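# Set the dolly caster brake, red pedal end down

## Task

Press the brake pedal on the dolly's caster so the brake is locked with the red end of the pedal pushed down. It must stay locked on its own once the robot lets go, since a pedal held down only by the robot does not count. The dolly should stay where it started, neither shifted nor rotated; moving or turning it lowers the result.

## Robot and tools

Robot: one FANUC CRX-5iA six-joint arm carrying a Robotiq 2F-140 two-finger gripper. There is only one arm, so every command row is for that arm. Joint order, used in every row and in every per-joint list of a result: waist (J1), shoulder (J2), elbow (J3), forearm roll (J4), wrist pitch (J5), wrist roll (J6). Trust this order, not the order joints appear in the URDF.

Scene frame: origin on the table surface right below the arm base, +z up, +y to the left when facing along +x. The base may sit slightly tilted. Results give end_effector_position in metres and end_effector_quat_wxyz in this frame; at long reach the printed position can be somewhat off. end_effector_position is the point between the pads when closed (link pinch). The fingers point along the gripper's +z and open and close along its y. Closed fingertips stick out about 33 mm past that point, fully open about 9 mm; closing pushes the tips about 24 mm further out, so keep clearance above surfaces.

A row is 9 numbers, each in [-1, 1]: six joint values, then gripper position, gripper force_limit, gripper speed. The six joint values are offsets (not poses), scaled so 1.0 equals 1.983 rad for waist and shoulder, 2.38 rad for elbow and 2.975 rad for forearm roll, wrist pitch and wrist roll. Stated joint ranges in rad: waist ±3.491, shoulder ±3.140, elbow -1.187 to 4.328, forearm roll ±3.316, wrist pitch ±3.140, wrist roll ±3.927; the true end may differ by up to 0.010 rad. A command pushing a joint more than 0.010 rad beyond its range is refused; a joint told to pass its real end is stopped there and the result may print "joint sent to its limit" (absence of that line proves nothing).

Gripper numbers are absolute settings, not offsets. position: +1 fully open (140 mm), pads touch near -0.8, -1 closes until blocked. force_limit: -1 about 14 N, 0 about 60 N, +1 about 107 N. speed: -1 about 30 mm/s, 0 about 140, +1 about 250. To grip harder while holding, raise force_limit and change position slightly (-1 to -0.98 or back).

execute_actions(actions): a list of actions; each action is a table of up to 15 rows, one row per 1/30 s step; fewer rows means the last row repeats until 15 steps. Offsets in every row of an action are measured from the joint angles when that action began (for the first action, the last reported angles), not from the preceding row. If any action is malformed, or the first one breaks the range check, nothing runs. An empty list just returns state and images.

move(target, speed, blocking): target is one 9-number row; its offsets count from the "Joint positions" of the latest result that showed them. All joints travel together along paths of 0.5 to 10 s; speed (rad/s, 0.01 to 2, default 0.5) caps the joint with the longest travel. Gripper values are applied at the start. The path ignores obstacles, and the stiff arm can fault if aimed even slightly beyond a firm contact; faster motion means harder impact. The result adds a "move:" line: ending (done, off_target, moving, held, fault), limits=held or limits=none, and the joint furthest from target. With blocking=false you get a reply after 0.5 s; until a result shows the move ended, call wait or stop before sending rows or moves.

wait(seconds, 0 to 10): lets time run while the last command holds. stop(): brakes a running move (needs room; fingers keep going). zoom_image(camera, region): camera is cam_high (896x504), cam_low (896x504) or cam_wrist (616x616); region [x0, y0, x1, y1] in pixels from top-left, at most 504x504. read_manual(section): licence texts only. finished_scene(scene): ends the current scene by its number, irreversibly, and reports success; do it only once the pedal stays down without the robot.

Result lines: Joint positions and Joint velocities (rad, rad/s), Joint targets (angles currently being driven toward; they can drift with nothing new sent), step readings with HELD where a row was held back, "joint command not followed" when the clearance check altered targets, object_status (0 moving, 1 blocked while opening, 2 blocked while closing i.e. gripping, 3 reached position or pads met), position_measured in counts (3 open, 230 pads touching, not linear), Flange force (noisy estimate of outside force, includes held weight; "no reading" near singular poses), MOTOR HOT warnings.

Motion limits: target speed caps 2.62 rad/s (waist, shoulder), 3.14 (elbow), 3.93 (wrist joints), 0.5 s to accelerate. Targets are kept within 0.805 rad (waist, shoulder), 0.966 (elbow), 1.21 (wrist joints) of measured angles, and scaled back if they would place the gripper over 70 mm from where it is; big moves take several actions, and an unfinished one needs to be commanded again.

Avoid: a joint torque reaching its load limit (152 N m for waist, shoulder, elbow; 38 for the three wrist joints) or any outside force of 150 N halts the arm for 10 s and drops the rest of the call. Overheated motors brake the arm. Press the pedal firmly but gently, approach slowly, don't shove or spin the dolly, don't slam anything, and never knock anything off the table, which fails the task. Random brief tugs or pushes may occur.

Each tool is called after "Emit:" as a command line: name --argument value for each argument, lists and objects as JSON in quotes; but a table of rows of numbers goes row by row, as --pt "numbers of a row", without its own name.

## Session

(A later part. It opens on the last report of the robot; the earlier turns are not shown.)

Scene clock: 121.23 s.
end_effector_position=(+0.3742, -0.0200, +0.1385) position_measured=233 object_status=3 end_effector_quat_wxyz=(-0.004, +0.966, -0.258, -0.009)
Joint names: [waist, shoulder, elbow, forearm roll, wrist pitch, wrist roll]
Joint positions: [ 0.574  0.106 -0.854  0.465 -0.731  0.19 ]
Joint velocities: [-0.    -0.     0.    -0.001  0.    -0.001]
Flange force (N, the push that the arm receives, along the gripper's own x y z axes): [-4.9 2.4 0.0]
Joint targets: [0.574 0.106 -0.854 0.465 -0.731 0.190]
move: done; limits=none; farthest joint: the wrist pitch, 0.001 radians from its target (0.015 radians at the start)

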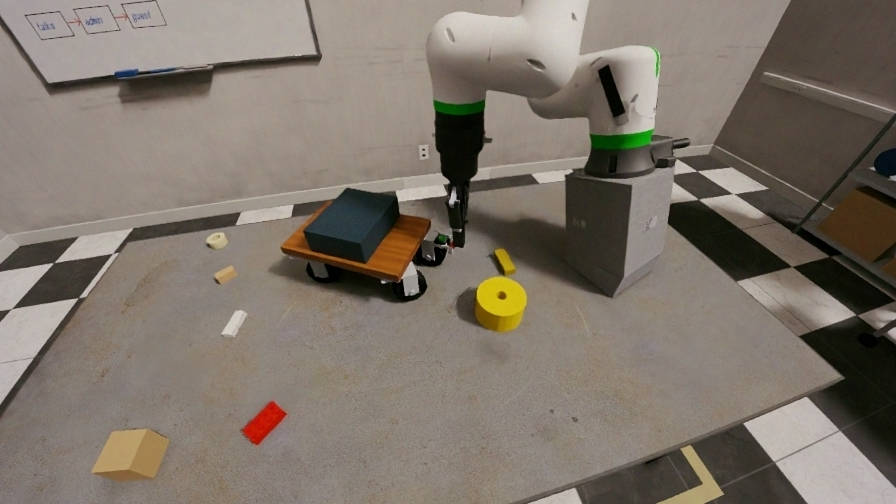

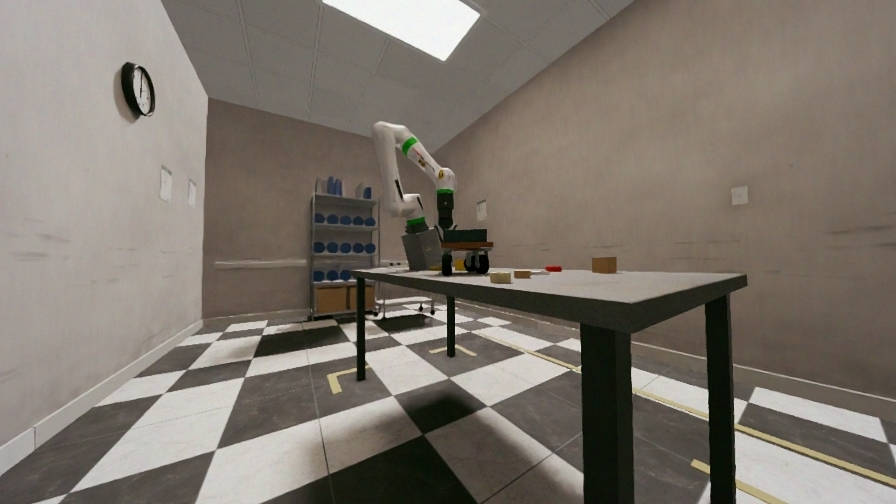

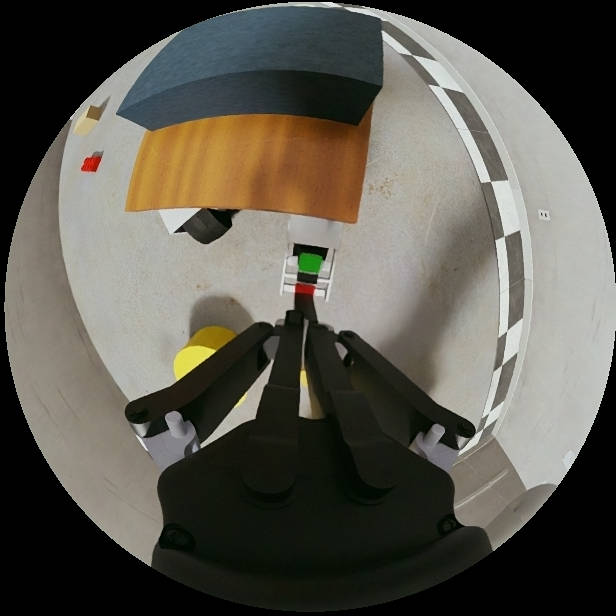

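Force vanished; it appears to have snapped over. Lift and check.

Emit:
move --target '[0.016,-0.031,0.0126,-0.0093,-0.033,0.0048,-1,0,1]' --speed 0.25

Emit:
zoom_image --camera "cam_high" --region '[390, 170, 510, 280]'

Emit:
zoom_image --camera "cam_wrist" --region '[250, 220, 370, 340]'

Scene clock: 127.63 s.
end_effector_position=(+0.3784, -0.0245, +0.1681) position_measured=233 object_status=3 end_effector_quat_wxyz=(+0.003, +0.966, -0.260, -0.005)
Joint names: [waist, shoulder, elbow, forearm roll, wrist pitch, wrist roll]
Joint positions: [ 0.606  0.044 -0.824  0.438 -0.829  0.205]
Joint velocities: [-0.    -0.     0.001 -0.001  0.     0.   ]
Flange force (N, the push that the arm receives, along the gripper's own x y z axes): [-4.3 2.2 2.6]
Joint targets: [0.606 0.044 -0.824 0.438 -0.829 0.205]
move: done; limits=none; farthest joint: the waist, 0.000 radians from its target (0.032 radians at the start)

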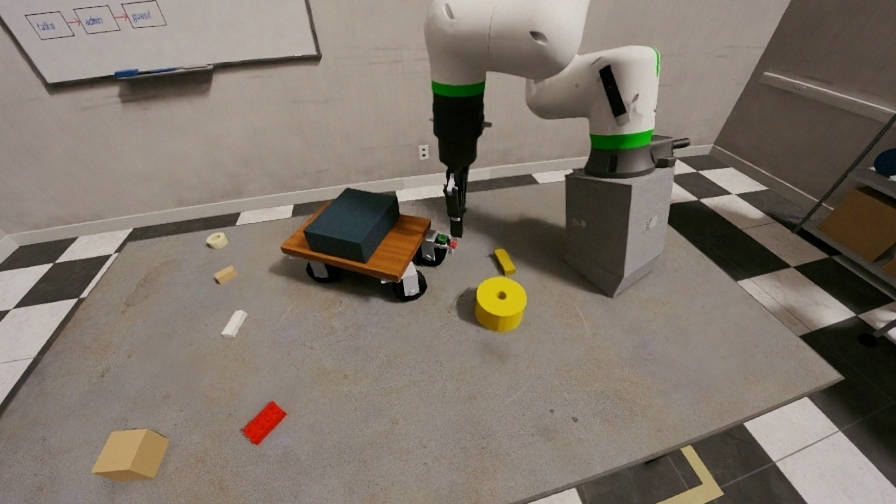

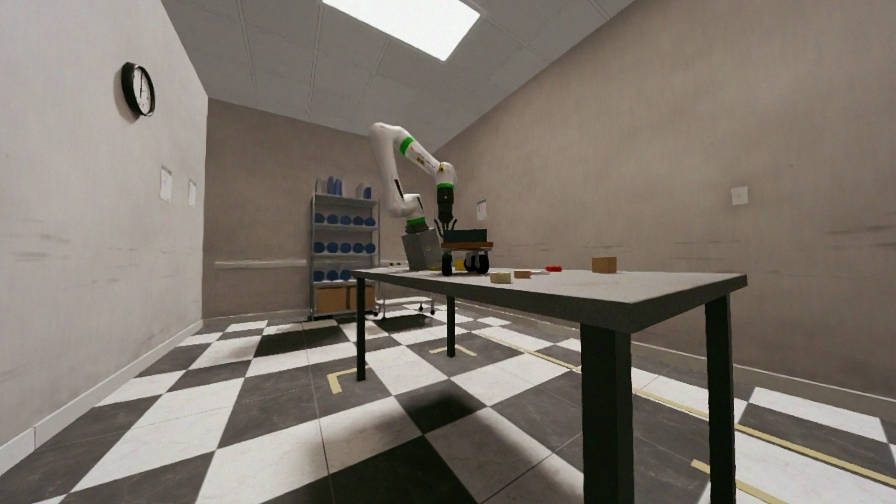

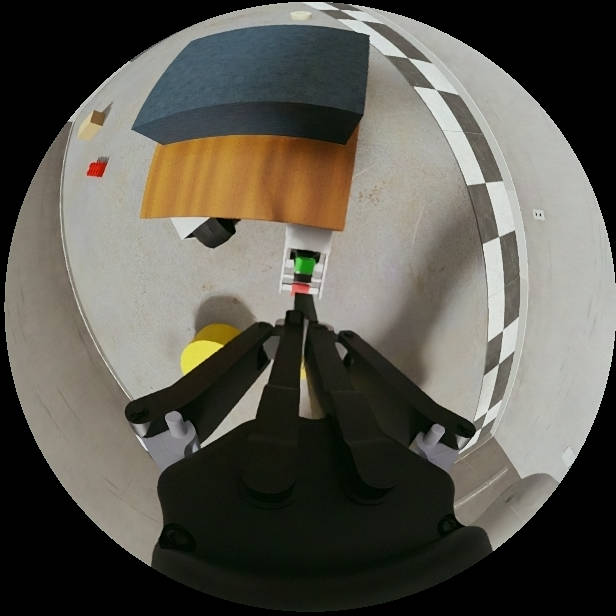

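Region (390, 170, 510, 280) of cam_high's 896x504 image, scaled by 4.200, with more detail than that image has; it fills the top 462 rows of this view, and the rest is white.

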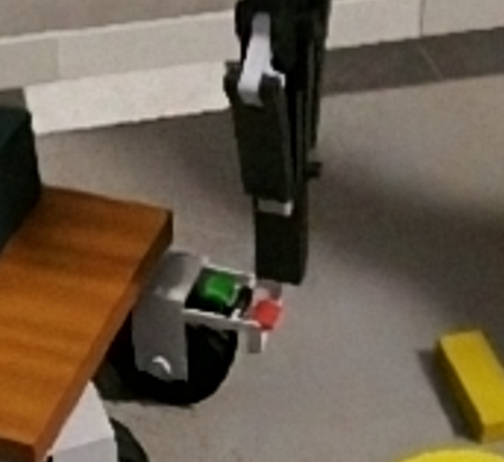

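Region (250, 220, 370, 340) of cam_wrist's 616x616 image, scaled by 4.200, with more detail than that image has.

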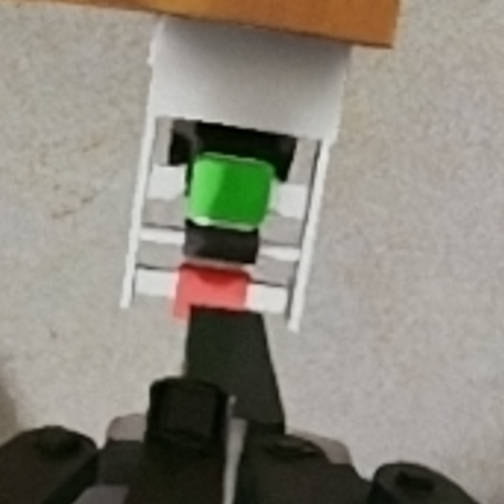

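Emit:
finished_scene --scene 1

The scene is finished: the task was done.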